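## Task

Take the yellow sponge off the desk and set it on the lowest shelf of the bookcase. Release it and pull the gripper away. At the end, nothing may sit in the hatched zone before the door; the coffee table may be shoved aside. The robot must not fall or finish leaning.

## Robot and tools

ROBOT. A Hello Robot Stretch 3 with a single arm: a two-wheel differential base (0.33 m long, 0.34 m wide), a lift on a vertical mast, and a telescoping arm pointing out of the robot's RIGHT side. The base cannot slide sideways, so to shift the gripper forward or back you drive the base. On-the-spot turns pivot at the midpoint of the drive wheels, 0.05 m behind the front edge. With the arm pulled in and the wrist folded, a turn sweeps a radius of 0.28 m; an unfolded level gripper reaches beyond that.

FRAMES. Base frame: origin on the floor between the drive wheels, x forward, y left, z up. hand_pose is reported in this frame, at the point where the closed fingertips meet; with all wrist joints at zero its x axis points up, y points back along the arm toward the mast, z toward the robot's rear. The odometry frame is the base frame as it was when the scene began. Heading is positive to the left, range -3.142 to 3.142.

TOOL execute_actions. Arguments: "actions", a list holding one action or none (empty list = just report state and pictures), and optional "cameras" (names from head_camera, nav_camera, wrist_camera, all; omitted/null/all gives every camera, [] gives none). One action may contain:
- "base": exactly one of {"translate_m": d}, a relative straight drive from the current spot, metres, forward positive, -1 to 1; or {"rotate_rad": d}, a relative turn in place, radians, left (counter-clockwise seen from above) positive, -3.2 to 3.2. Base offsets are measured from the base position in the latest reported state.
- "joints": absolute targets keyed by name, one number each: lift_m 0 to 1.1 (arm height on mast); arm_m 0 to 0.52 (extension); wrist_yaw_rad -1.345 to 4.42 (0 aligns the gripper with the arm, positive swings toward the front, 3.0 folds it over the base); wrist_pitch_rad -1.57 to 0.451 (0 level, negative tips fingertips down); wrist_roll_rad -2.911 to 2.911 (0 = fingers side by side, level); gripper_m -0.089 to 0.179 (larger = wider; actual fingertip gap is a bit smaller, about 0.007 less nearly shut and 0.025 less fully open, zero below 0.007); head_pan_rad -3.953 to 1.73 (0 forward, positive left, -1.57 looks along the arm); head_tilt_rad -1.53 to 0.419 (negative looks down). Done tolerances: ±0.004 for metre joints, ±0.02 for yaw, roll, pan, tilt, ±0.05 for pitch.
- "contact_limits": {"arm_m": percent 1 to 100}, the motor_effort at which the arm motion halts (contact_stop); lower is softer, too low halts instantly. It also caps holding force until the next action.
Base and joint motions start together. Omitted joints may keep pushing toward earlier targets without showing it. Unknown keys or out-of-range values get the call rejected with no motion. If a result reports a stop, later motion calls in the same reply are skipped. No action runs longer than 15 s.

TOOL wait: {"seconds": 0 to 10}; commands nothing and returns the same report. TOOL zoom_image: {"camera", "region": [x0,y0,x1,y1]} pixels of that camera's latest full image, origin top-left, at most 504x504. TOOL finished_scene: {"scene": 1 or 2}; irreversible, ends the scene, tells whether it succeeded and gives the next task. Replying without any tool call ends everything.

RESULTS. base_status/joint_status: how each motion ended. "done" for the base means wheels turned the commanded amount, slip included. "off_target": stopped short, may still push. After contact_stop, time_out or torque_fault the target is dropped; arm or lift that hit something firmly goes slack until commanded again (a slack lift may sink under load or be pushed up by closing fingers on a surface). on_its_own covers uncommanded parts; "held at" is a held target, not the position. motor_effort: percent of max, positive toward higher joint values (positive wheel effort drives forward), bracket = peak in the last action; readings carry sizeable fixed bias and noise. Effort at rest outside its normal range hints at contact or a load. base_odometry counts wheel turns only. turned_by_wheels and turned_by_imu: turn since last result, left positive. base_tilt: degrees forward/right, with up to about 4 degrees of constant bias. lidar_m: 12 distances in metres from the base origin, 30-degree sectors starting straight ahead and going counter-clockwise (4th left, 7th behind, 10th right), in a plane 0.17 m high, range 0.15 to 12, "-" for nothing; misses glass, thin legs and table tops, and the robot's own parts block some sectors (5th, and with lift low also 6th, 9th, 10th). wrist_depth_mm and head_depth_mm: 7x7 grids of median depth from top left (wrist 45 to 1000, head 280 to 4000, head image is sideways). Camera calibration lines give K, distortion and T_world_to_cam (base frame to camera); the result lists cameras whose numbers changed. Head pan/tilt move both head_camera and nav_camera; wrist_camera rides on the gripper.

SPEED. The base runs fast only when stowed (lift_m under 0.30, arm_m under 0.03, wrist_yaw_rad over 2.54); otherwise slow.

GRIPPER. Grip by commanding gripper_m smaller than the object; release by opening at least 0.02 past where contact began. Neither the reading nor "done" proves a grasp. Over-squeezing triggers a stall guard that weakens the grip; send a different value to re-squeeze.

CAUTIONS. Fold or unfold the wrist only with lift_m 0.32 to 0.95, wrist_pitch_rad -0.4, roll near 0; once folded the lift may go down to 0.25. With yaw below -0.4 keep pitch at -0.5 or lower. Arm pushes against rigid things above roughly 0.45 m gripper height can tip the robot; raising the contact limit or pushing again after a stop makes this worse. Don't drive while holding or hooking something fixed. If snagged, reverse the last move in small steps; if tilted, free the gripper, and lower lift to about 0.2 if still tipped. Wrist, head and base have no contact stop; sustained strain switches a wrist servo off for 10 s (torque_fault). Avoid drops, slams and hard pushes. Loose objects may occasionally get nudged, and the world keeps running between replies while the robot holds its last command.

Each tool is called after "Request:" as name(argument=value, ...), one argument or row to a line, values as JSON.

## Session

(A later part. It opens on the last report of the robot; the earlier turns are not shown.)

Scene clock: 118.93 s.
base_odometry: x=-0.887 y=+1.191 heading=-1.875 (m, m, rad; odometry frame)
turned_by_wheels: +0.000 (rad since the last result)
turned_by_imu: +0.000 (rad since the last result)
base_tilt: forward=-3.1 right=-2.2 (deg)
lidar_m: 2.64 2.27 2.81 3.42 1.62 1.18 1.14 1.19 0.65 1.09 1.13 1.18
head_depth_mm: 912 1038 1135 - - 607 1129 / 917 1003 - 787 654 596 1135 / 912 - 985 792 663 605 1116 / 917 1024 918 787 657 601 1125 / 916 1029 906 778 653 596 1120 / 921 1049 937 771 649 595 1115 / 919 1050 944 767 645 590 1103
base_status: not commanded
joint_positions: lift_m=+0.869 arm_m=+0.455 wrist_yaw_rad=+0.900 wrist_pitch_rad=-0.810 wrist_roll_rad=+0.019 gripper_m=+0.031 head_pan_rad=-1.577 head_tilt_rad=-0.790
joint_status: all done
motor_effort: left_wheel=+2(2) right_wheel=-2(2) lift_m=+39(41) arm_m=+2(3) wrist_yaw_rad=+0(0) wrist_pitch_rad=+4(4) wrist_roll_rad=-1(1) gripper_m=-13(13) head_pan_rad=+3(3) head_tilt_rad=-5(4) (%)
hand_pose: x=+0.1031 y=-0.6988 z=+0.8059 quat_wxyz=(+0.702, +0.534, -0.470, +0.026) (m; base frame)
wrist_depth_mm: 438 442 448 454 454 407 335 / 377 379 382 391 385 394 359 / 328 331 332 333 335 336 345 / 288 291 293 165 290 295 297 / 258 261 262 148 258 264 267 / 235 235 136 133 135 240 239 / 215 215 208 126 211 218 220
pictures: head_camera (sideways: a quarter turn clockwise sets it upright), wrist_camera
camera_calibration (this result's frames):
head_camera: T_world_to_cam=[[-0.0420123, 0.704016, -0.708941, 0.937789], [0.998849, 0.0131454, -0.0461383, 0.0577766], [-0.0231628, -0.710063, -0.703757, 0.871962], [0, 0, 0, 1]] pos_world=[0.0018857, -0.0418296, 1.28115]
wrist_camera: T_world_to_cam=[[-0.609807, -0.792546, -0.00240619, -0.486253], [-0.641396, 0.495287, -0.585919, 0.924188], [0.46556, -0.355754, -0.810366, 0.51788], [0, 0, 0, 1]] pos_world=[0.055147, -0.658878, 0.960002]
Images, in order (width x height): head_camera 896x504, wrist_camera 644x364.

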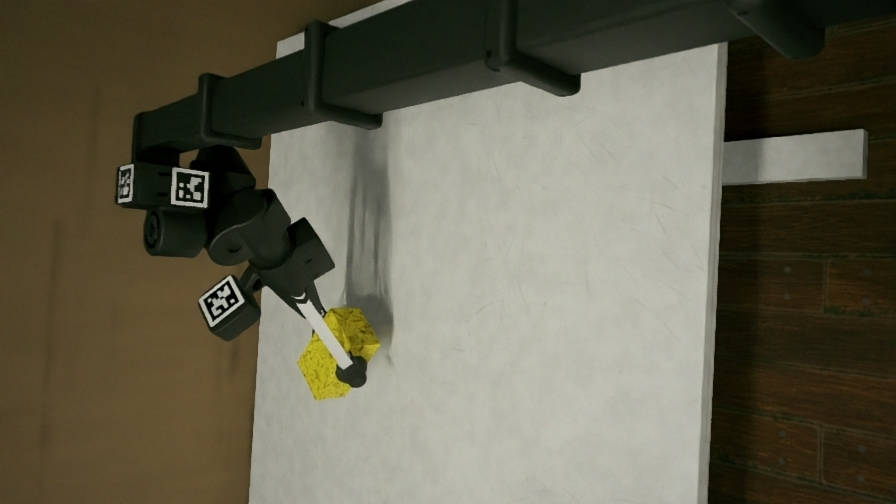

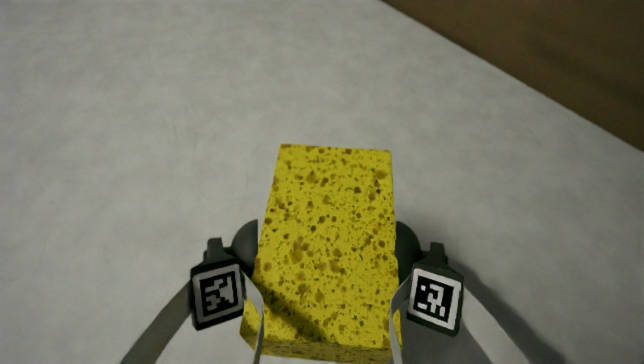

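Request:
execute_actions(
  actions=[
    {"joints":{"arm_m":0.0,"wrist_pitch_rad":-0.4,"wrist_yaw_rad":2.65,"head_pan_rad":0.2,"head_tilt_rad":-0.5},"base":{"rotate_rad":1.78}},
  ],
  cameras=["wrist_camera"],
)

Request:
execute_actions(
  actions=[
    {"joints":{"lift_m":0.28},"base":{"translate_m":0.6}},
  ],
  cameras=["wrist_camera"],
)

Request:
execute_actions(
  actions=[
    {"base":{"translate_m":1.0}},
  ],
  cameras=[],
)

Request:
execute_actions(
  actions=[
    {"base":{"translate_m":0.9}},
  ],
)

Scene clock: 144.47 s.
base_odometry: x=-0.887 y=+1.191 heading=-0.095 (m, m, rad; odometry frame)
turned_by_wheels: +1.780 (rad since the last result)
turned_by_imu: +1.782 (rad since the last result)
base_tilt: forward=-3.0 right=-2.3 (deg)
lidar_m: 2.53 1.36 1.15 1.14 1.28 0.66 1.09 1.19 1.18 2.64 2.27 3.71
head_depth_mm: 2954 3163 3401 2738 1997 1577 1301 / 3051 3300 3464 2672 2002 1570 1290 / 3053 3319 3539 2671 1952 1557 1288 / 2362 2656 2976 2605 1923 1537 1273 / 1968 2154 2405 2473 1915 1524 1265 / 1671 1814 1954 2106 1898 1518 1260 / 1455 1542 1650 1773 1818 1499 1253
base_status: done
joint_positions: lift_m=+0.869 arm_m=+0.001 wrist_yaw_rad=+2.649 wrist_pitch_rad=-0.419 wrist_roll_rad=+0.019 gripper_m=+0.031 head_pan_rad=+0.193 head_tilt_rad=-0.507
joint_status: all done
motor_effort: left_wheel=-2(7) right_wheel=+2(8) lift_m=+38(38) arm_m=-2(1) wrist_yaw_rad=+1(3) wrist_pitch_rad=+7(7) wrist_roll_rad=-1(1) gripper_m=-14(13) head_pan_rad=+3(46) head_tilt_rad=+4(27) (%)
hand_pose: x=+0.0849 y=+0.0517 z=+0.8819 quat_wxyz=(+0.311, +0.712, -0.029, +0.628) (m; base frame)
wrist_depth_mm: 900 963 - - - - - / 994 - - - - - - / - - - - - - - / - - - 166 - - - / - - - 147 - - - / - - 137 133 135 - - / - - - 126 - - -
pictures: wrist_camera
camera_calibration (this result's frames):
wrist_camera: T_world_to_cam=[[0.888159, -0.459522, 0.00370582, -0.0521275], [-0.238748, -0.468309, -0.850698, 0.834458], [0.39265, 0.75467, -0.525642, 0.552638], [0, 0, 0, 1]] pos_world=[0.0285294, -0.0502284, 1.00055]
Images, in order (width x height): wrist_camera 644x364.

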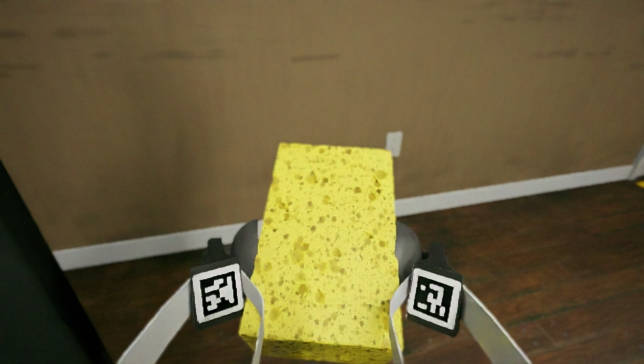

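Scene clock: 151.60 s.
base_odometry: x=-0.290 y=+1.134 heading=-0.096 (m, m, rad; odometry frame)
turned_by_wheels: +0.000 (rad since the last result)
turned_by_imu: -0.002 (rad since the last result)
base_tilt: forward=-3.1 right=-2.3 (deg)
lidar_m: 2.21 1.22 1.02 1.02 1.14 1.21 1.68 1.66 2.78 2.12 2.50 3.13
head_depth_mm: 2491 2644 2795 2722 1999 1581 1298 / 2561 2739 2974 2670 1978 1552 1290 / 2664 2818 3108 2635 1958 1554 1288 / 2144 2332 2659 2640 1923 1552 1272 / 1731 1889 2096 2266 1923 1523 1270 / 1490 1603 1737 1883 1875 1511 1260 / 1284 1374 1480 1585 1704 1510 1249
base_status: done
joint_positions: lift_m=+0.281 arm_m=+0.001 wrist_yaw_rad=+2.649 wrist_pitch_rad=-0.418 wrist_roll_rad=+0.019 gripper_m=+0.031 head_pan_rad=+0.193 head_tilt_rad=-0.506
joint_status: all done
motor_effort: left_wheel=-2(7) right_wheel=+2(7) lift_m=+17(34) arm_m=-2(2) wrist_yaw_rad=+1(1) wrist_pitch_rad=+7(7) wrist_roll_rad=-1(1) gripper_m=-13(14) head_pan_rad=+3(3) head_tilt_rad=+3(4) (%)
hand_pose: x=+0.0849 y=+0.0518 z=+0.2931 quat_wxyz=(+0.311, +0.712, -0.029, +0.629) (m; base frame)
wrist_depth_mm: 838 877 941 997 - - - / 901 954 - - - - - / 918 988 - - - - - / 744 786 784 166 771 797 818 / 601 607 606 147 603 634 616 / - 522 136 134 135 521 529 / - 450 126 126 418 443 450
pictures: wrist_camera
camera_calibration (this result's frames):
wrist_camera: T_world_to_cam=[[0.888307, -0.459236, 0.00371774, -0.0499017], [-0.238289, -0.467815, -0.851098, 0.333672], [0.392594, 0.75515, -0.524994, 0.242839], [0, 0, 0, 1]] pos_world=[0.0285011, -0.0501998, 0.411662]
Images, in order (width x height): wrist_camera 644x364.

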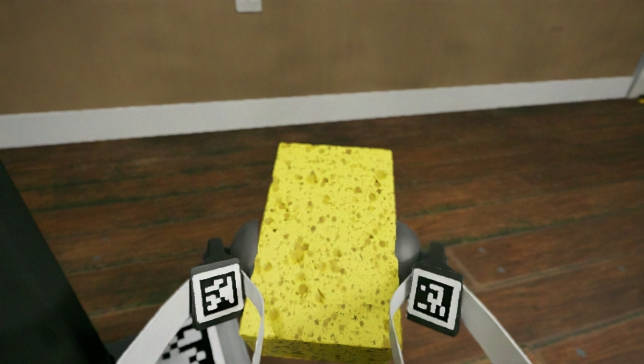

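Scene clock: 156.60 s.
base_odometry: x=+0.705 y=+1.038 heading=-0.096 (m, m, rad; odometry frame)
turned_by_wheels: +0.000 (rad since the last result)
turned_by_imu: -0.002 (rad since the last result)
base_tilt: forward=-3.1 right=-2.3 (deg)
lidar_m: 1.76 0.97 0.81 0.81 0.91 1.49 2.19 2.57 2.25 2.28 2.55 1.82
head_depth_mm: 1702 1793 1932 2090 1977 1585 1298 / 1769 1867 2010 2164 1967 1565 1287 / 1829 1927 2071 2247 1959 1561 1289 / 1716 1927 2095 2275 1930 1533 1277 / 1362 1496 1650 1824 1864 1533 1262 / 1162 1252 1342 1476 1611 1520 1260 / 1001 1068 1142 1234 1322 1412 1256
base_status: done
joint_positions: lift_m=+0.281 arm_m=+0.001 wrist_yaw_rad=+2.649 wrist_pitch_rad=-0.418 wrist_roll_rad=+0.019 gripper_m=+0.031 head_pan_rad=+0.193 head_tilt_rad=-0.506
joint_status: not commanded
motor_effort: left_wheel=-3(6) right_wheel=+2(8) lift_m=+16(17) arm_m=-2(2) wrist_yaw_rad=+1(0) wrist_pitch_rad=+7(7) wrist_roll_rad=-1(1) gripper_m=-13(13) head_pan_rad=+3(3) head_tilt_rad=+3(3) (%)
hand_pose: x=+0.0848 y=+0.0518 z=+0.2931 quat_wxyz=(+0.311, +0.712, -0.029, +0.629) (m; base frame)
wrist_depth_mm: 671 687 767 793 856 922 991 / 703 742 805 876 929 - - / 774 816 871 905 989 - - / 769 773 799 166 772 815 816 / 609 618 608 148 604 627 630 / - 510 136 133 135 519 525 / - 455 126 126 421 442 440
pictures: none
No camera images: the call's "cameras" was empty. Leave "cameras" out to get every camera's image.

Scene clock: 161.30 s.
base_odometry: x=+1.601 y=+0.952 heading=-0.096 (m, m, rad; odometry frame)
turned_by_wheels: +0.000 (rad since the last result)
turned_by_imu: -0.002 (rad since the last result)
base_tilt: forward=-3.1 right=-2.3 (deg)
lidar_m: 1.03 0.73 0.61 0.59 0.70 1.15 3.08 3.79 2.42 2.78 1.49 0.99
head_depth_mm: 985 1061 1088 1194 1247 1404 1259 / 1026 1103 1141 1256 1248 1437 1285 / 1058 1143 1199 1322 1288 1430 1289 / 1101 1190 1088 1296 1319 1419 1276 / 1080 1179 1240 1375 1538 1489 1264 / 913 984 1063 1156 1276 1389 1263 / 753 807 860 934 1015 1104 1175
base_status: done
joint_positions: lift_m=+0.280 arm_m=+0.001 wrist_yaw_rad=+2.649 wrist_pitch_rad=-0.418 wrist_roll_rad=+0.019 gripper_m=+0.031 head_pan_rad=+0.193 head_tilt_rad=-0.506
joint_status: not commanded
motor_effort: left_wheel=-2(6) right_wheel=+2(8) lift_m=+17(18) arm_m=-2(2) wrist_yaw_rad=+1(1) wrist_pitch_rad=+7(7) wrist_roll_rad=-1(1) gripper_m=-13(13) head_pan_rad=+3(3) head_tilt_rad=+3(4) (%)
hand_pose: x=+0.0848 y=+0.0518 z=+0.2931 quat_wxyz=(+0.311, +0.712, -0.029, +0.629) (m; base frame)
wrist_depth_mm: 517 536 571 599 651 705 786 / 554 581 618 661 720 764 879 / 598 624 664 695 755 874 984 / 633 676 706 165 761 786 794 / 608 623 618 148 596 618 645 / - 506 136 134 135 519 518 / - 449 126 127 418 445 441
pictures: head_camera (sideways: a quarter turn clockwise sets it upright), nav_camera (sideways: a quarter turn counterclockwise sets it upright), wrist_camera
camera_calibration (this result's frames):
head_camera: T_world_to_cam=[[-0.45881, -0.136933, -0.87792, 1.16062], [-0.197115, 0.97912, -0.0497033, 0.0697311], [0.866394, 0.150246, -0.476221, 0.570529], [0, 0, 0, 1]] pos_world=[0.0519452, 0.00493186, 1.29409]
nav_camera: T_world_to_cam=[[0.498894, 0.104057, 0.860394, -1.08503], [0.144758, -0.988825, 0.0356523, 0.00187849], [0.854488, 0.106762, -0.508381, 0.614675], [0, 0, 0, 1]] pos_world=[0.0158097, 0.0491381, 1.24598]
wrist_camera: T_world_to_cam=[[0.88833, -0.45919, 0.00371765, -0.0498945], [-0.238264, -0.467827, -0.851098, 0.333668], [0.392555, 0.755171, -0.524993, 0.242839], [0, 0, 0, 1]] pos_world=[0.0284962, -0.0501973, 0.411658]
Images, in order (width x height): head_camera 896x504, nav_camera 672x504, wrist_camera 644x364.

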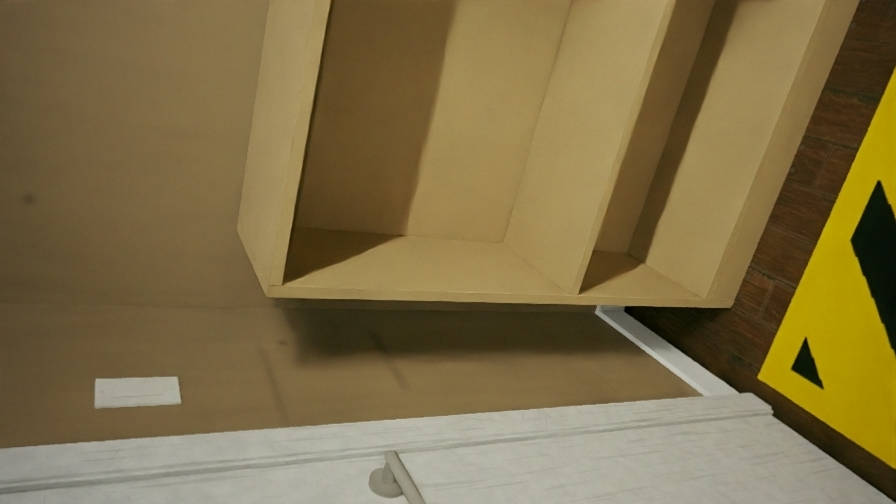

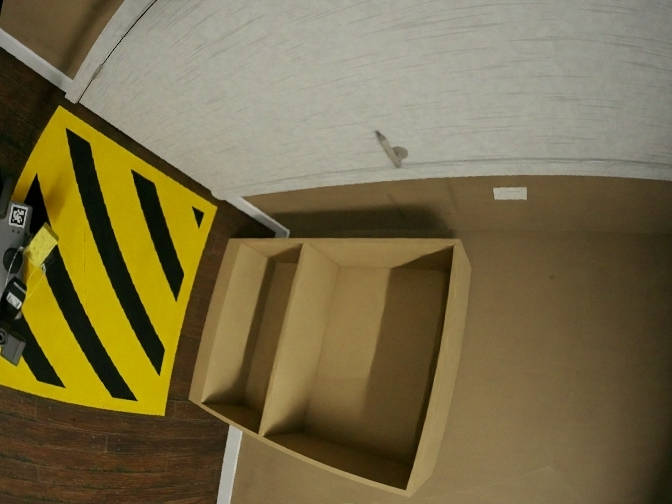

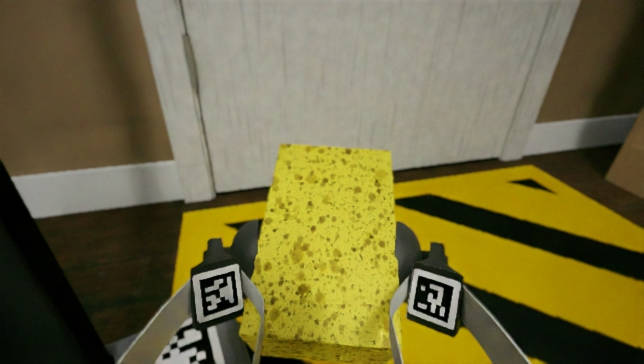

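Request:
execute_actions(
  actions=[
    {"base":{"translate_m":0.35}},
  ],
  cameras=[],
)

Request:
execute_actions(
  actions=[
    {"base":{"rotate_rad":1.36},"joints":{"lift_m":0.33,"head_pan_rad":-1.5,"head_tilt_rad":-0.95}},
  ],
  cameras=[],
)

Request:
execute_actions(
  actions=[
    {"joints":{"wrist_yaw_rad":0}},
  ],
  cameras=[],
)

Request:
execute_actions(
  actions=[
    {"joints":{"wrist_pitch_rad":-0.8,"lift_m":0.22,"arm_m":0.25}},
  ],
)

Scene clock: 179.23 s.
base_odometry: x=+1.950 y=+0.919 heading=-0.096 (m, m, rad; odometry frame)
turned_by_wheels: +0.000 (rad since the last result)
turned_by_imu: -0.002 (rad since the last result)
base_tilt: forward=-3.1 right=-2.3 (deg)
lidar_m: 0.79 0.64 0.53 0.53 0.60 1.01 3.44 3.90 2.56 2.02 0.71 0.75
head_depth_mm: 706 760 789 837 925 974 859 / 731 788 783 882 973 988 881 / 758 823 767 928 1027 980 1126 / 787 857 750 969 1087 966 1173 / 823 898 741 804 909 960 1130 / 804 867 926 985 1071 1223 1235 / 695 739 794 852 920 1000 1096
base_status: done
joint_positions: lift_m=+0.280 arm_m=+0.001 wrist_yaw_rad=+2.649 wrist_pitch_rad=-0.418 wrist_roll_rad=+0.019 gripper_m=+0.031 head_pan_rad=+0.193 head_tilt_rad=-0.506
joint_status: not commanded
motor_effort: left_wheel=-2(6) right_wheel=+2(8) lift_m=+17(17) arm_m=-2(2) wrist_yaw_rad=+1(1) wrist_pitch_rad=+7(7) wrist_roll_rad=-1(1) gripper_m=-13(13) head_pan_rad=+3(3) head_tilt_rad=+4(3) (%)
hand_pose: x=+0.0848 y=+0.0518 z=+0.2931 quat_wxyz=(+0.311, +0.712, -0.029, +0.629) (m; base frame)
wrist_depth_mm: 447 469 502 537 579 652 509 / 488 510 542 581 624 716 553 / 516 536 587 618 681 788 594 / 546 587 640 166 737 791 613 / 581 607 611 148 607 626 533 / - 522 137 133 135 523 508 / - 446 126 126 420 441 448
pictures: none
No camera images: the call's "cameras" was empty. Leave "cameras" out to get every camera's image.

Scene clock: 182.20 s.
base_odometry: x=+1.950 y=+0.919 heading=+1.264 (m, m, rad; odometry frame)
turned_by_wheels: +1.360 (rad since the last result)
turned_by_imu: +1.360 (rad since the last result)
base_tilt: forward=-3.1 right=-2.3 (deg)
lidar_m: 0.53 0.55 0.78 2.09 4.04 2.56 2.56 1.30 0.72 0.86 0.69 0.56
head_depth_mm: 531 855 1030 1013 1301 1233 1104 / 543 865 1044 1013 1314 1236 1106 / 538 878 1066 1024 1304 1219 - / 531 885 1058 1016 1310 1227 - / 761 897 1057 1023 1298 1204 1102 / 768 907 1066 1022 1304 1202 1078 / 772 871 939 1017 1319 1198 1081
base_status: done
joint_positions: lift_m=+0.329 arm_m=+0.001 wrist_yaw_rad=+2.649 wrist_pitch_rad=-0.418 wrist_roll_rad=+0.019 gripper_m=+0.031 head_pan_rad=-1.493 head_tilt_rad=-0.938
joint_status: all done
motor_effort: left_wheel=-2(9) right_wheel=+2(9) lift_m=+38(39) arm_m=-2(2) wrist_yaw_rad=+0(1) wrist_pitch_rad=+7(6) wrist_roll_rad=-1(1) gripper_m=-14(14) head_pan_rad=-4(48) head_tilt_rad=-5(35) (%)
hand_pose: x=+0.0848 y=+0.0519 z=+0.3422 quat_wxyz=(+0.311, +0.712, -0.029, +0.629) (m; base frame)
wrist_depth_mm: - - - - 700 499 392 / - - - - 723 516 407 / - - - - 743 534 416 / 866 847 868 166 689 550 441 / 693 696 685 148 683 582 447 / - 572 136 134 135 546 470 / - 499 302 126 467 500 467
pictures: none
No camera images: the call's "cameras" was empty. Leave "cameras" out to get every camera's image.

Scene clock: 184.53 s.
base_odometry: x=+1.950 y=+0.919 heading=+1.264 (m, m, rad; odometry frame)
turned_by_wheels: +0.000 (rad since the last result)
turned_by_imu: -0.001 (rad since the last result)
base_tilt: forward=-3.0 right=-2.3 (deg)
lidar_m: 0.53 0.55 0.78 2.09 4.03 2.57 2.56 1.30 0.72 0.85 0.69 0.55
head_depth_mm: 533 854 1033 1017 1294 1240 1107 / 542 867 1046 1008 1308 1226 1102 / 538 874 1066 1025 1299 1220 - / 531 886 1061 1018 1301 1188 - / 762 897 1054 1031 1299 1211 1101 / 769 909 1066 1025 1303 1197 1085 / 772 866 943 1017 1331 1194 1078
base_status: not commanded
joint_positions: lift_m=+0.329 arm_m=+0.001 wrist_yaw_rad=+0.002 wrist_pitch_rad=-0.418 wrist_roll_rad=+0.019 gripper_m=+0.031 head_pan_rad=-1.493 head_tilt_rad=-0.938
joint_status: all done
motor_effort: left_wheel=-2(2) right_wheel=+2(2) lift_m=+38(38) arm_m=-2(2) wrist_yaw_rad=-2(1) wrist_pitch_rad=+7(7) wrist_roll_rad=-1(1) gripper_m=-13(13) head_pan_rad=-3(3) head_tilt_rad=-6(7) (%)
hand_pose: x=-0.0211 y=-0.3702 z=+0.3422 quat_wxyz=(+0.686, +0.146, -0.698, -0.148) (m; base frame)
wrist_depth_mm: 442 543 542 544 547 544 451 / 451 578 580 581 580 599 449 / 450 615 630 629 620 633 451 / 454 611 688 165 671 637 449 / 493 539 547 149 532 552 467 / 530 492 136 134 135 498 549 / 475 486 467 127 469 493 496
pictures: none
No camera images: the call's "cameras" was empty. Leave "cameras" out to get every camera's image.

Scene clock: 187.60 s.
base_odometry: x=+1.950 y=+0.919 heading=+1.264 (m, m, rad; odometry frame)
turned_by_wheels: +0.000 (rad since the last result)
turned_by_imu: -0.001 (rad since the last result)
base_tilt: forward=-3.0 right=-2.3 (deg)
lidar_m: 0.53 0.55 0.78 2.09 4.05 2.56 2.55 1.30 0.72 0.51 0.69 0.56
head_depth_mm: 530 856 1031 1015 1296 1234 1115 / 542 862 1046 1013 1316 1231 1114 / 537 872 1057 1022 1304 1220 - / 530 890 1056 1011 1315 1215 1127 / 758 896 1061 1026 1297 1203 1105 / 769 905 1069 1022 1307 1207 1080 / 774 871 941 1014 1319 1197 1076
base_status: not commanded
joint_positions: lift_m=+0.221 arm_m=+0.250 wrist_yaw_rad=+0.000 wrist_pitch_rad=-0.811 wrist_roll_rad=+0.019 gripper_m=+0.031 head_pan_rad=-1.493 head_tilt_rad=-0.938
joint_status: all done
motor_effort: left_wheel=-2(2) right_wheel=+2(2) lift_m=+16(32) arm_m=+2(3) wrist_yaw_rad=+0(2) wrist_pitch_rad=+4(6) wrist_roll_rad=-1(1) gripper_m=-14(14) head_pan_rad=-3(3) head_tilt_rad=-6(5) (%)
hand_pose: x=-0.0216 y=-0.5537 z=+0.1569 quat_wxyz=(+0.644, +0.276, -0.655, -0.282) (m; base frame)
wrist_depth_mm: 367 368 366 374 368 367 363 / 331 332 337 339 343 342 342 / 286 288 291 294 292 297 299 / 255 256 258 165 255 262 263 / 234 234 234 147 232 233 235 / 296 296 136 133 135 286 285 / 281 279 275 126 274 284 288
pictures: head_camera (sideways: a quarter turn clockwise sets it upright), nav_camera (sideways: a quarter turn counterclockwise sets it upright), wrist_camera
camera_calibration (this result's frames):
head_camera: T_world_to_cam=[[-0.108447, 0.794521, -0.597474, 0.792951], [0.993713, 0.103459, -0.0427882, 0.0534378], [0.0278179, -0.598358, -0.800746, 0.997775], [0, 0, 0, 1]] pos_world=[0.00513529, -0.0385186, 1.27502]
nav_camera: T_world_to_cam=[[0.0703722, -0.820208, 0.567721, -0.700981], [-0.997409, -0.0493482, 0.0523393, -0.0128537], [-0.0149131, -0.569933, -0.821556, 1.02732], [0, 0, 0, 1]] pos_world=[0.0518296, 0.00991811, 1.24263]
wrist_camera: T_world_to_cam=[[-0.999876, -0.015577, -0.00241032, -0.0270411], [-0.0112151, 0.810507, -0.585622, 0.580182], [0.0110758, -0.585522, -0.810581, -0.035412], [0, 0, 0, 1]] pos_world=[-0.0201388, -0.491397, 0.310998]
Images, in order (width x height): head_camera 896x504, nav_camera 672x504, wrist_camera 644x364.

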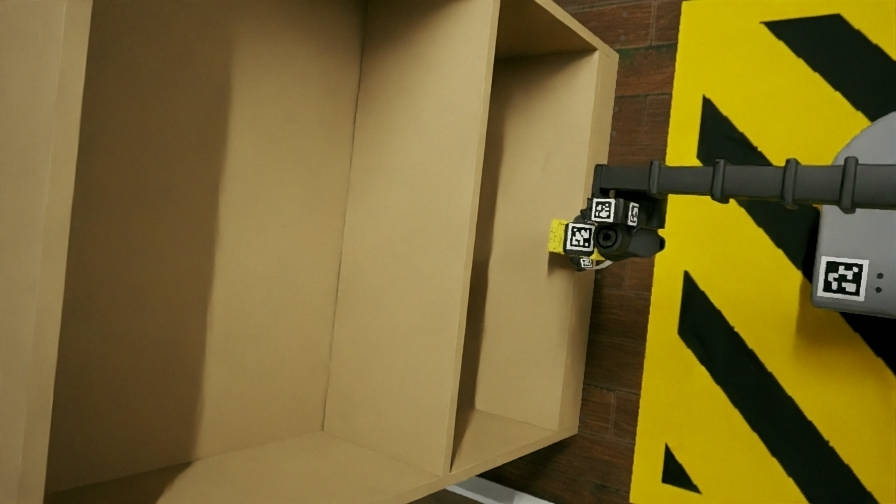

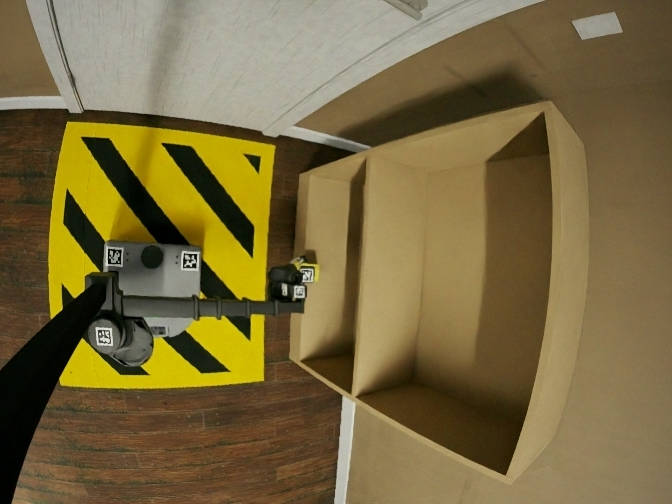

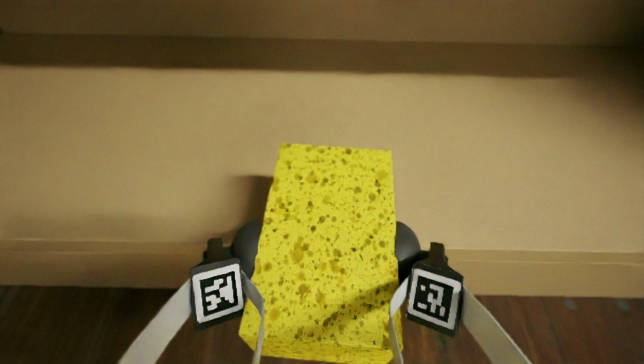

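Request:
execute_actions(
  actions=[
    {"joints":{"arm_m":0.39}},
  ],
  cameras=[],
)

Request:
execute_actions(
  actions=[
    {"joints":{"lift_m":0.193}},
  ],
  cameras=["wrist_camera"],
)

Request:
execute_actions(
  actions=[
    {"joints":{"gripper_m":0.13}},
  ],
  cameras=["wrist_camera"],
)

Request:
execute_actions(
  actions=[
    {"joints":{"lift_m":0.25}},
  ],
  cameras=[],
)

Request:
execute_actions(
  actions=[
    {"joints":{"arm_m":0.0}},
  ],
)

Scene clock: 205.00 s.
base_odometry: x=+1.950 y=+0.919 heading=+1.264 (m, m, rad; odometry frame)
turned_by_wheels: +0.000 (rad since the last result)
turned_by_imu: -0.001 (rad since the last result)
base_tilt: forward=-3.1 right=-2.3 (deg)
lidar_m: 0.53 0.55 0.78 2.09 4.04 2.56 2.57 1.29 0.72 0.65 0.69 0.55
head_depth_mm: 531 855 1030 1023 1311 1233 1109 / 542 867 1048 1013 1321 1228 1101 / 538 877 1057 1018 1306 1225 - / 531 890 1059 1017 1308 1214 1122 / 760 899 1056 1031 1302 1204 1102 / 770 906 1069 1024 1300 1203 1082 / 774 869 938 1014 1324 1193 1073
base_status: not commanded
joint_positions: lift_m=+0.221 arm_m=+0.390 wrist_yaw_rad=+0.000 wrist_pitch_rad=-0.811 wrist_roll_rad=+0.019 gripper_m=+0.031 head_pan_rad=-1.493 head_tilt_rad=-0.938
joint_status: all done
motor_effort: left_wheel=-2(2) right_wheel=+2(2) lift_m=+16(17) arm_m=+2(4) wrist_yaw_rad=+0(1) wrist_pitch_rad=+4(4) wrist_roll_rad=-1(1) gripper_m=-14(14) head_pan_rad=-3(3) head_tilt_rad=-5(6) (%)
hand_pose: x=-0.0216 y=-0.6937 z=+0.1569 quat_wxyz=(+0.644, +0.276, -0.655, -0.282) (m; base frame)
wrist_depth_mm: 229 229 227 227 226 225 223 / 267 264 263 261 260 258 259 / 288 289 292 286 286 287 290 / 254 258 258 166 254 259 262 / 226 228 231 148 228 234 234 / 207 207 136 133 134 212 211 / 189 189 182 126 185 191 193
pictures: none
No camera images: the call's "cameras" was empty. Leave "cameras" out to get every camera's image.

Scene clock: 206.03 s.
base_odometry: x=+1.950 y=+0.919 heading=+1.264 (m, m, rad; odometry frame)
turned_by_wheels: +0.000 (rad since the last result)
turned_by_imu: +0.000 (rad since the last result)
base_tilt: forward=-3.0 right=-2.2 (deg)
lidar_m: 0.53 0.55 0.78 2.08 4.03 2.56 2.55 1.30 0.72 0.85 0.69 0.55
head_depth_mm: 531 856 1029 1017 1298 1227 1109 / 541 866 1038 1012 1311 1229 1102 / 538 879 1060 1023 1310 1219 - / 530 883 1060 1013 1313 1210 1127 / 760 898 1060 1022 1297 1207 1103 / 771 907 1065 1027 1305 1197 1082 / 772 864 940 1017 1326 1190 1072
base_status: not commanded
joint_positions: lift_m=+0.194 arm_m=+0.390 wrist_yaw_rad=+0.000 wrist_pitch_rad=-0.811 wrist_roll_rad=+0.019 gripper_m=+0.031 head_pan_rad=-1.493 head_tilt_rad=-0.938
joint_status: all done
motor_effort: left_wheel=-2(3) right_wheel=+2(2) lift_m=+17(16) arm_m=+2(2) wrist_yaw_rad=+0(0) wrist_pitch_rad=+4(4) wrist_roll_rad=-1(1) gripper_m=-13(14) head_pan_rad=-3(4) head_tilt_rad=-6(6) (%)
hand_pose: x=-0.0216 y=-0.6937 z=+0.1299 quat_wxyz=(+0.644, +0.276, -0.655, -0.282) (m; base frame)
wrist_depth_mm: 231 229 228 228 227 225 223 / 265 262 263 263 260 260 259 / 251 252 253 252 255 257 260 / 222 222 223 166 221 226 228 / 198 200 200 148 198 202 204 / 178 180 136 134 135 184 183 / 164 164 160 126 161 167 167
pictures: wrist_camera
camera_calibration (this result's frames):
wrist_camera: T_world_to_cam=[[-0.999876, -0.015535, -0.00241166, -0.0292642], [-0.0111812, 0.810557, -0.585552, 0.67785], [0.0110513, -0.585453, -0.810631, -0.139226], [0, 0, 0, 1]] pos_world=[-0.0201428, -0.631401, 0.283986]
Images, in order (width x height): wrist_camera 644x364.

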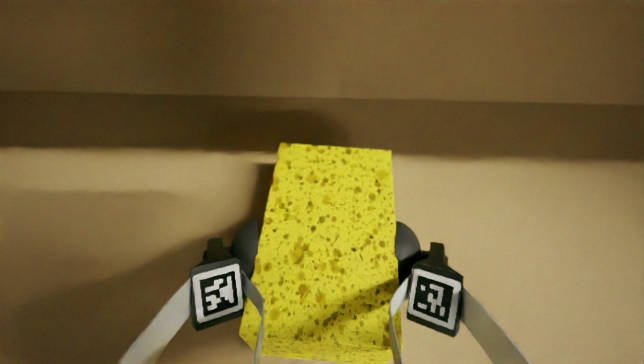

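Scene clock: 207.53 s.
base_odometry: x=+1.950 y=+0.919 heading=+1.264 (m, m, rad; odometry frame)
turned_by_wheels: +0.000 (rad since the last result)
turned_by_imu: +0.000 (rad since the last result)
base_tilt: forward=-3.0 right=-2.3 (deg)
lidar_m: 0.53 0.55 0.78 2.08 4.03 2.56 2.56 1.30 0.72 0.86 0.69 0.56
head_depth_mm: 531 857 1029 1020 1305 1229 1107 / 541 870 1050 1009 1312 1225 1105 / 537 880 1056 1023 1307 1219 - / 529 888 1065 1015 1297 1210 1126 / 761 897 1060 1027 1299 1208 1106 / 768 905 1069 1024 1303 1209 1086 / 774 869 943 1020 1319 1196 1071
base_status: not commanded
joint_positions: lift_m=+0.194 arm_m=+0.390 wrist_yaw_rad=+0.000 wrist_pitch_rad=-0.811 wrist_roll_rad=+0.019 gripper_m=+0.130 head_pan_rad=-1.493 head_tilt_rad=-0.938
joint_status: all done
motor_effort: left_wheel=-2(2) right_wheel=+2(2) lift_m=+17(17) arm_m=+2(2) wrist_yaw_rad=+0(0) wrist_pitch_rad=+4(4) wrist_roll_rad=-1(1) gripper_m=-1(83) head_pan_rad=-3(4) head_tilt_rad=-5(6) (%)
hand_pose: x=-0.0216 y=-0.6937 z=+0.1299 quat_wxyz=(+0.644, +0.276, -0.655, -0.282) (m; base frame)
wrist_depth_mm: 231 229 228 225 226 223 224 / 265 263 263 262 259 258 258 / 249 250 254 256 257 259 256 / 221 222 221 170 220 227 227 / 197 202 200 151 197 203 204 / 179 - 177 137 179 - 184 / 166 162 162 130 164 164 169
pictures: wrist_camera
camera_calibration (this result's frames):
wrist_camera: T_world_to_cam=[[-0.999876, -0.0155342, -0.00241159, -0.0292638], [-0.0111806, 0.810557, -0.585552, 0.67785], [0.0110508, -0.585453, -0.810631, -0.139226], [0, 0, 0, 1]] pos_world=[-0.0201429, -0.631401, 0.283986]
Images, in order (width x height): wrist_camera 644x364.

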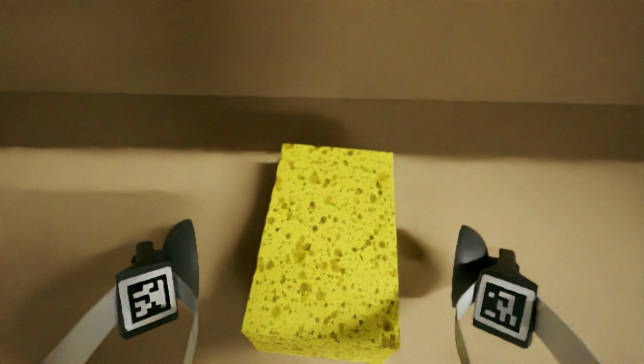

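Scene clock: 208.90 s.
base_odometry: x=+1.950 y=+0.919 heading=+1.264 (m, m, rad; odometry frame)
turned_by_wheels: +0.000 (rad since the last result)
turned_by_imu: +0.000 (rad since the last result)
base_tilt: forward=-3.1 right=-2.3 (deg)
lidar_m: 0.53 0.55 0.77 2.09 4.01 2.56 2.55 1.30 0.72 0.85 0.69 0.56
head_depth_mm: 531 859 1029 1017 1303 1238 1106 / 544 862 1050 1008 1324 1229 1105 / 537 873 1061 1026 1310 1233 - / 530 883 1058 1008 1303 1221 1124 / 762 898 1053 1028 1289 1204 1102 / 771 909 1071 1022 1295 1209 1079 / 771 870 944 1016 1318 1192 1077
base_status: not commanded
joint_positions: lift_m=+0.249 arm_m=+0.390 wrist_yaw_rad=+0.000 wrist_pitch_rad=-0.811 wrist_roll_rad=+0.019 gripper_m=+0.130 head_pan_rad=-1.493 head_tilt_rad=-0.938
joint_status: all done
motor_effort: left_wheel=-2(2) right_wheel=+2(2) lift_m=+38(39) arm_m=+2(2) wrist_yaw_rad=+0(0) wrist_pitch_rad=+4(4) wrist_roll_rad=-1(1) gripper_m=+0(0) head_pan_rad=-3(3) head_tilt_rad=-5(6) (%)
hand_pose: x=-0.0216 y=-0.6937 z=+0.1859 quat_wxyz=(+0.644, +0.276, -0.655, -0.282) (m; base frame)
wrist_depth_mm: 232 229 229 228 227 225 224 / 266 265 263 261 259 259 257 / 311 311 312 311 308 300 302 / 290 291 292 293 296 300 299 / 258 266 260 213 265 266 264 / 235 - 238 192 240 - 240 / 218 212 216 176 218 216 219
pictures: none
No camera images: the call's "cameras" was empty. Leave "cameras" out to get every camera's image.

Scene clock: 212.97 s.
base_odometry: x=+1.950 y=+0.919 heading=+1.264 (m, m, rad; odometry frame)
turned_by_wheels: +0.000 (rad since the last result)
turned_by_imu: -0.001 (rad since the last result)
base_tilt: forward=-3.1 right=-2.3 (deg)
lidar_m: 0.53 0.55 0.77 2.09 4.05 2.57 2.55 1.30 0.72 0.86 0.69 0.55
head_depth_mm: 532 858 1027 1013 1300 1235 1109 / 542 866 1044 1009 1307 1233 1105 / 539 873 1059 1025 1310 1225 - / 530 886 1062 1016 1300 1235 - / 764 893 1056 1026 1295 1208 1101 / 768 906 1072 1024 1308 1196 1082 / 773 870 945 1018 1321 1202 1075
base_status: not commanded
joint_positions: lift_m=+0.249 arm_m=+0.001 wrist_yaw_rad=+0.000 wrist_pitch_rad=-0.811 wrist_roll_rad=+0.019 gripper_m=+0.130 head_pan_rad=-1.493 head_tilt_rad=-0.938
joint_status: all done
motor_effort: left_wheel=-2(3) right_wheel=+2(2) lift_m=+38(38) arm_m=-2(0) wrist_yaw_rad=+0(0) wrist_pitch_rad=+4(4) wrist_roll_rad=-1(1) gripper_m=+0(0) head_pan_rad=-3(3) head_tilt_rad=-5(6) (%)
hand_pose: x=-0.0216 y=-0.3049 z=+0.1859 quat_wxyz=(+0.644, +0.276, -0.655, -0.282) (m; base frame)
wrist_depth_mm: 430 449 455 428 462 467 434 / 409 410 409 416 409 412 409 / 459 459 463 467 462 454 468 / 416 415 421 418 416 421 431 / 372 381 374 379 377 378 384 / 332 - 337 337 340 - 342 / 313 302 310 311 309 308 317
pictures: head_camera (sideways: a quarter turn clockwise sets it upright), nav_camera (sideways: a quarter turn counterclockwise sets it upright), wrist_camera
camera_calibration (this result's frames):
head_camera: T_world_to_cam=[[-0.108447, 0.794522, -0.597474, 0.792951], [0.993713, 0.103459, -0.0427882, 0.0534378], [0.0278177, -0.598358, -0.800746, 0.997775], [0, 0, 0, 1]] pos_world=[0.00513528, -0.0385186, 1.27502]
nav_camera: T_world_to_cam=[[0.0703719, -0.820208, 0.567721, -0.700981], [-0.997409, -0.0493478, 0.0523393, -0.0128538], [-0.0149133, -0.569933, -0.821556, 1.02732], [0, 0, 0, 1]] pos_world=[0.0518296, 0.00991811, 1.24263]
wrist_camera: T_world_to_cam=[[-0.999876, -0.0155392, -0.00241173, -0.0230891], [-0.0111846, 0.810557, -0.585552, 0.395452], [0.0110538, -0.585453, -0.810631, 0.133807], [0, 0, 0, 1]] pos_world=[-0.0201424, -0.242557, 0.33997]
Images, in order (width x height): head_camera 896x504, nav_camera 672x504, wrist_camera 644x364.

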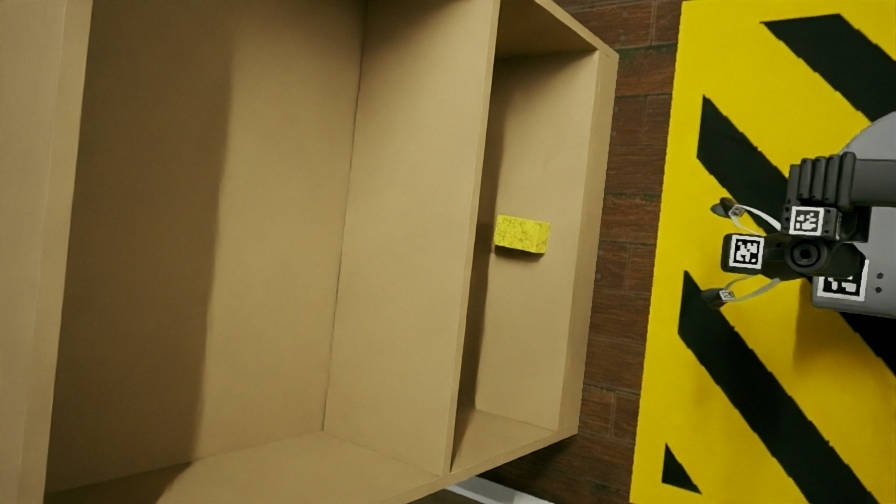

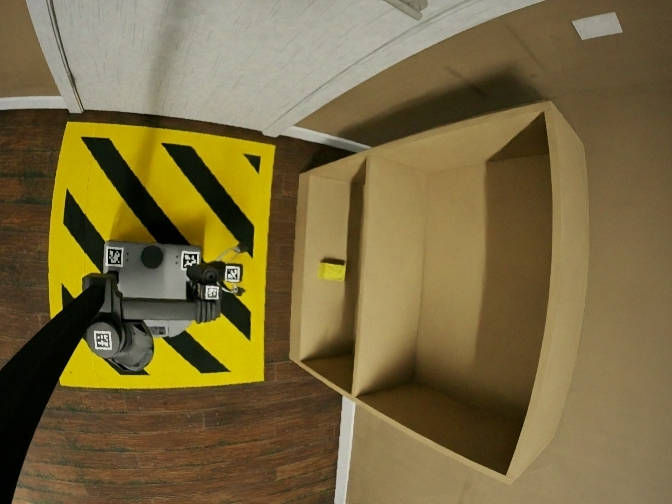

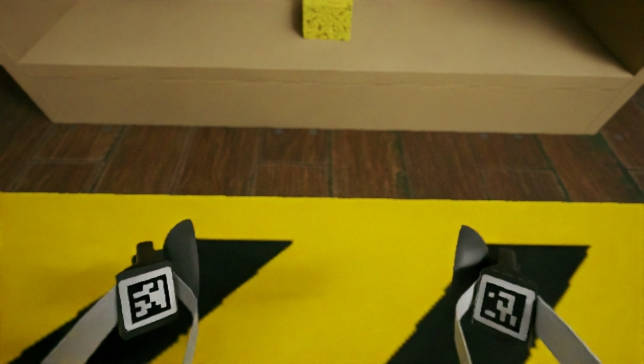

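Request:
execute_actions(
  actions=[
    {"base":{"translate_m":-0.75},"joints":{"head_pan_rad":0,"head_tilt_rad":-1.2}},
  ],
  cameras=["nav_camera"],
)

Scene clock: 226.40 s.
base_odometry: x=+1.723 y=+0.204 heading=+1.264 (m, m, rad; odometry frame)
turned_by_wheels: +0.000 (rad since the last result)
turned_by_imu: -0.002 (rad since the last result)
base_tilt: forward=-3.0 right=-2.2 (deg)
lidar_m: 1.28 1.32 1.83 3.42 3.55 1.84 2.48 1.31 0.95 0.91 0.68 1.21
head_depth_mm: 1314 1598 1472 1375 1263 1190 1114 / 1321 1582 1478 1366 1272 1190 1095 / 1320 1572 1468 1358 1265 1194 - / 1318 1557 1467 1348 1254 1198 - / 1334 1555 1461 1357 1250 1188 - / 1338 1550 1447 1340 1245 1168 - / 1351 1559 1444 1332 1232 1149 1099
base_status: done
joint_positions: lift_m=+0.249 arm_m=+0.001 wrist_yaw_rad=+0.000 wrist_pitch_rad=-0.811 wrist_roll_rad=+0.019 gripper_m=+0.130 head_pan_rad=-0.007 head_tilt_rad=-1.186
joint_status: all done
motor_effort: left_wheel=-2(6) right_wheel=+2(2) lift_m=+37(38) arm_m=-2(2) wrist_yaw_rad=+0(0) wrist_pitch_rad=+4(4) wrist_roll_rad=-1(1) gripper_m=+0(0) head_pan_rad=+3(45) head_tilt_rad=-7(29) (%)
hand_pose: x=-0.0216 y=-0.3049 z=+0.1859 quat_wxyz=(+0.644, +0.276, -0.655, -0.282) (m; base frame)
wrist_depth_mm: 412 598 632 626 633 641 638 / 431 529 554 545 556 556 561 / 463 466 478 474 477 477 484 / 415 415 418 421 418 421 426 / 369 377 367 378 371 378 379 / 331 - 340 339 342 - 344 / 312 302 309 310 311 306 316
pictures: nav_camera (sideways: a quarter turn counterclockwise sets it upright)
camera_calibration (this result's frames):
nav_camera: T_world_to_cam=[[0.937122, -0.000236312, 0.349003, -0.421373], [-0.0217335, -0.998098, 0.0576817, -0.0257429], [0.348325, -0.0616398, -0.935345, 1.17296], [0, 0, 0, 1]] pos_world=[-0.0142529, 0.0465075, 1.24567]
Images, in order (width x height): nav_camera 672x504.

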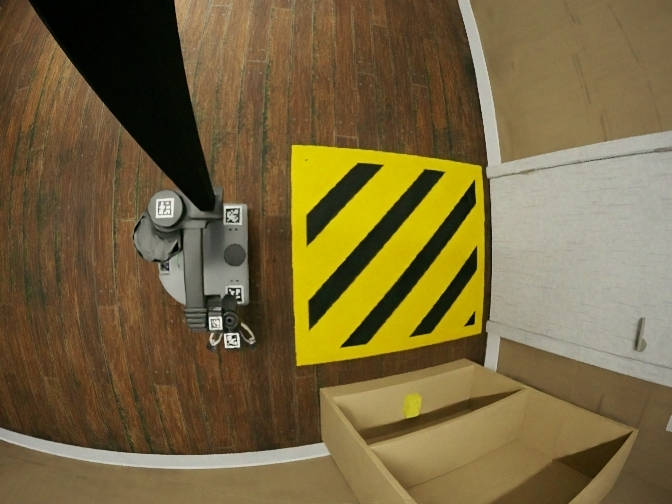

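Request:
finished_scene(
  scene=1,
)

The scene is finished: the task was done.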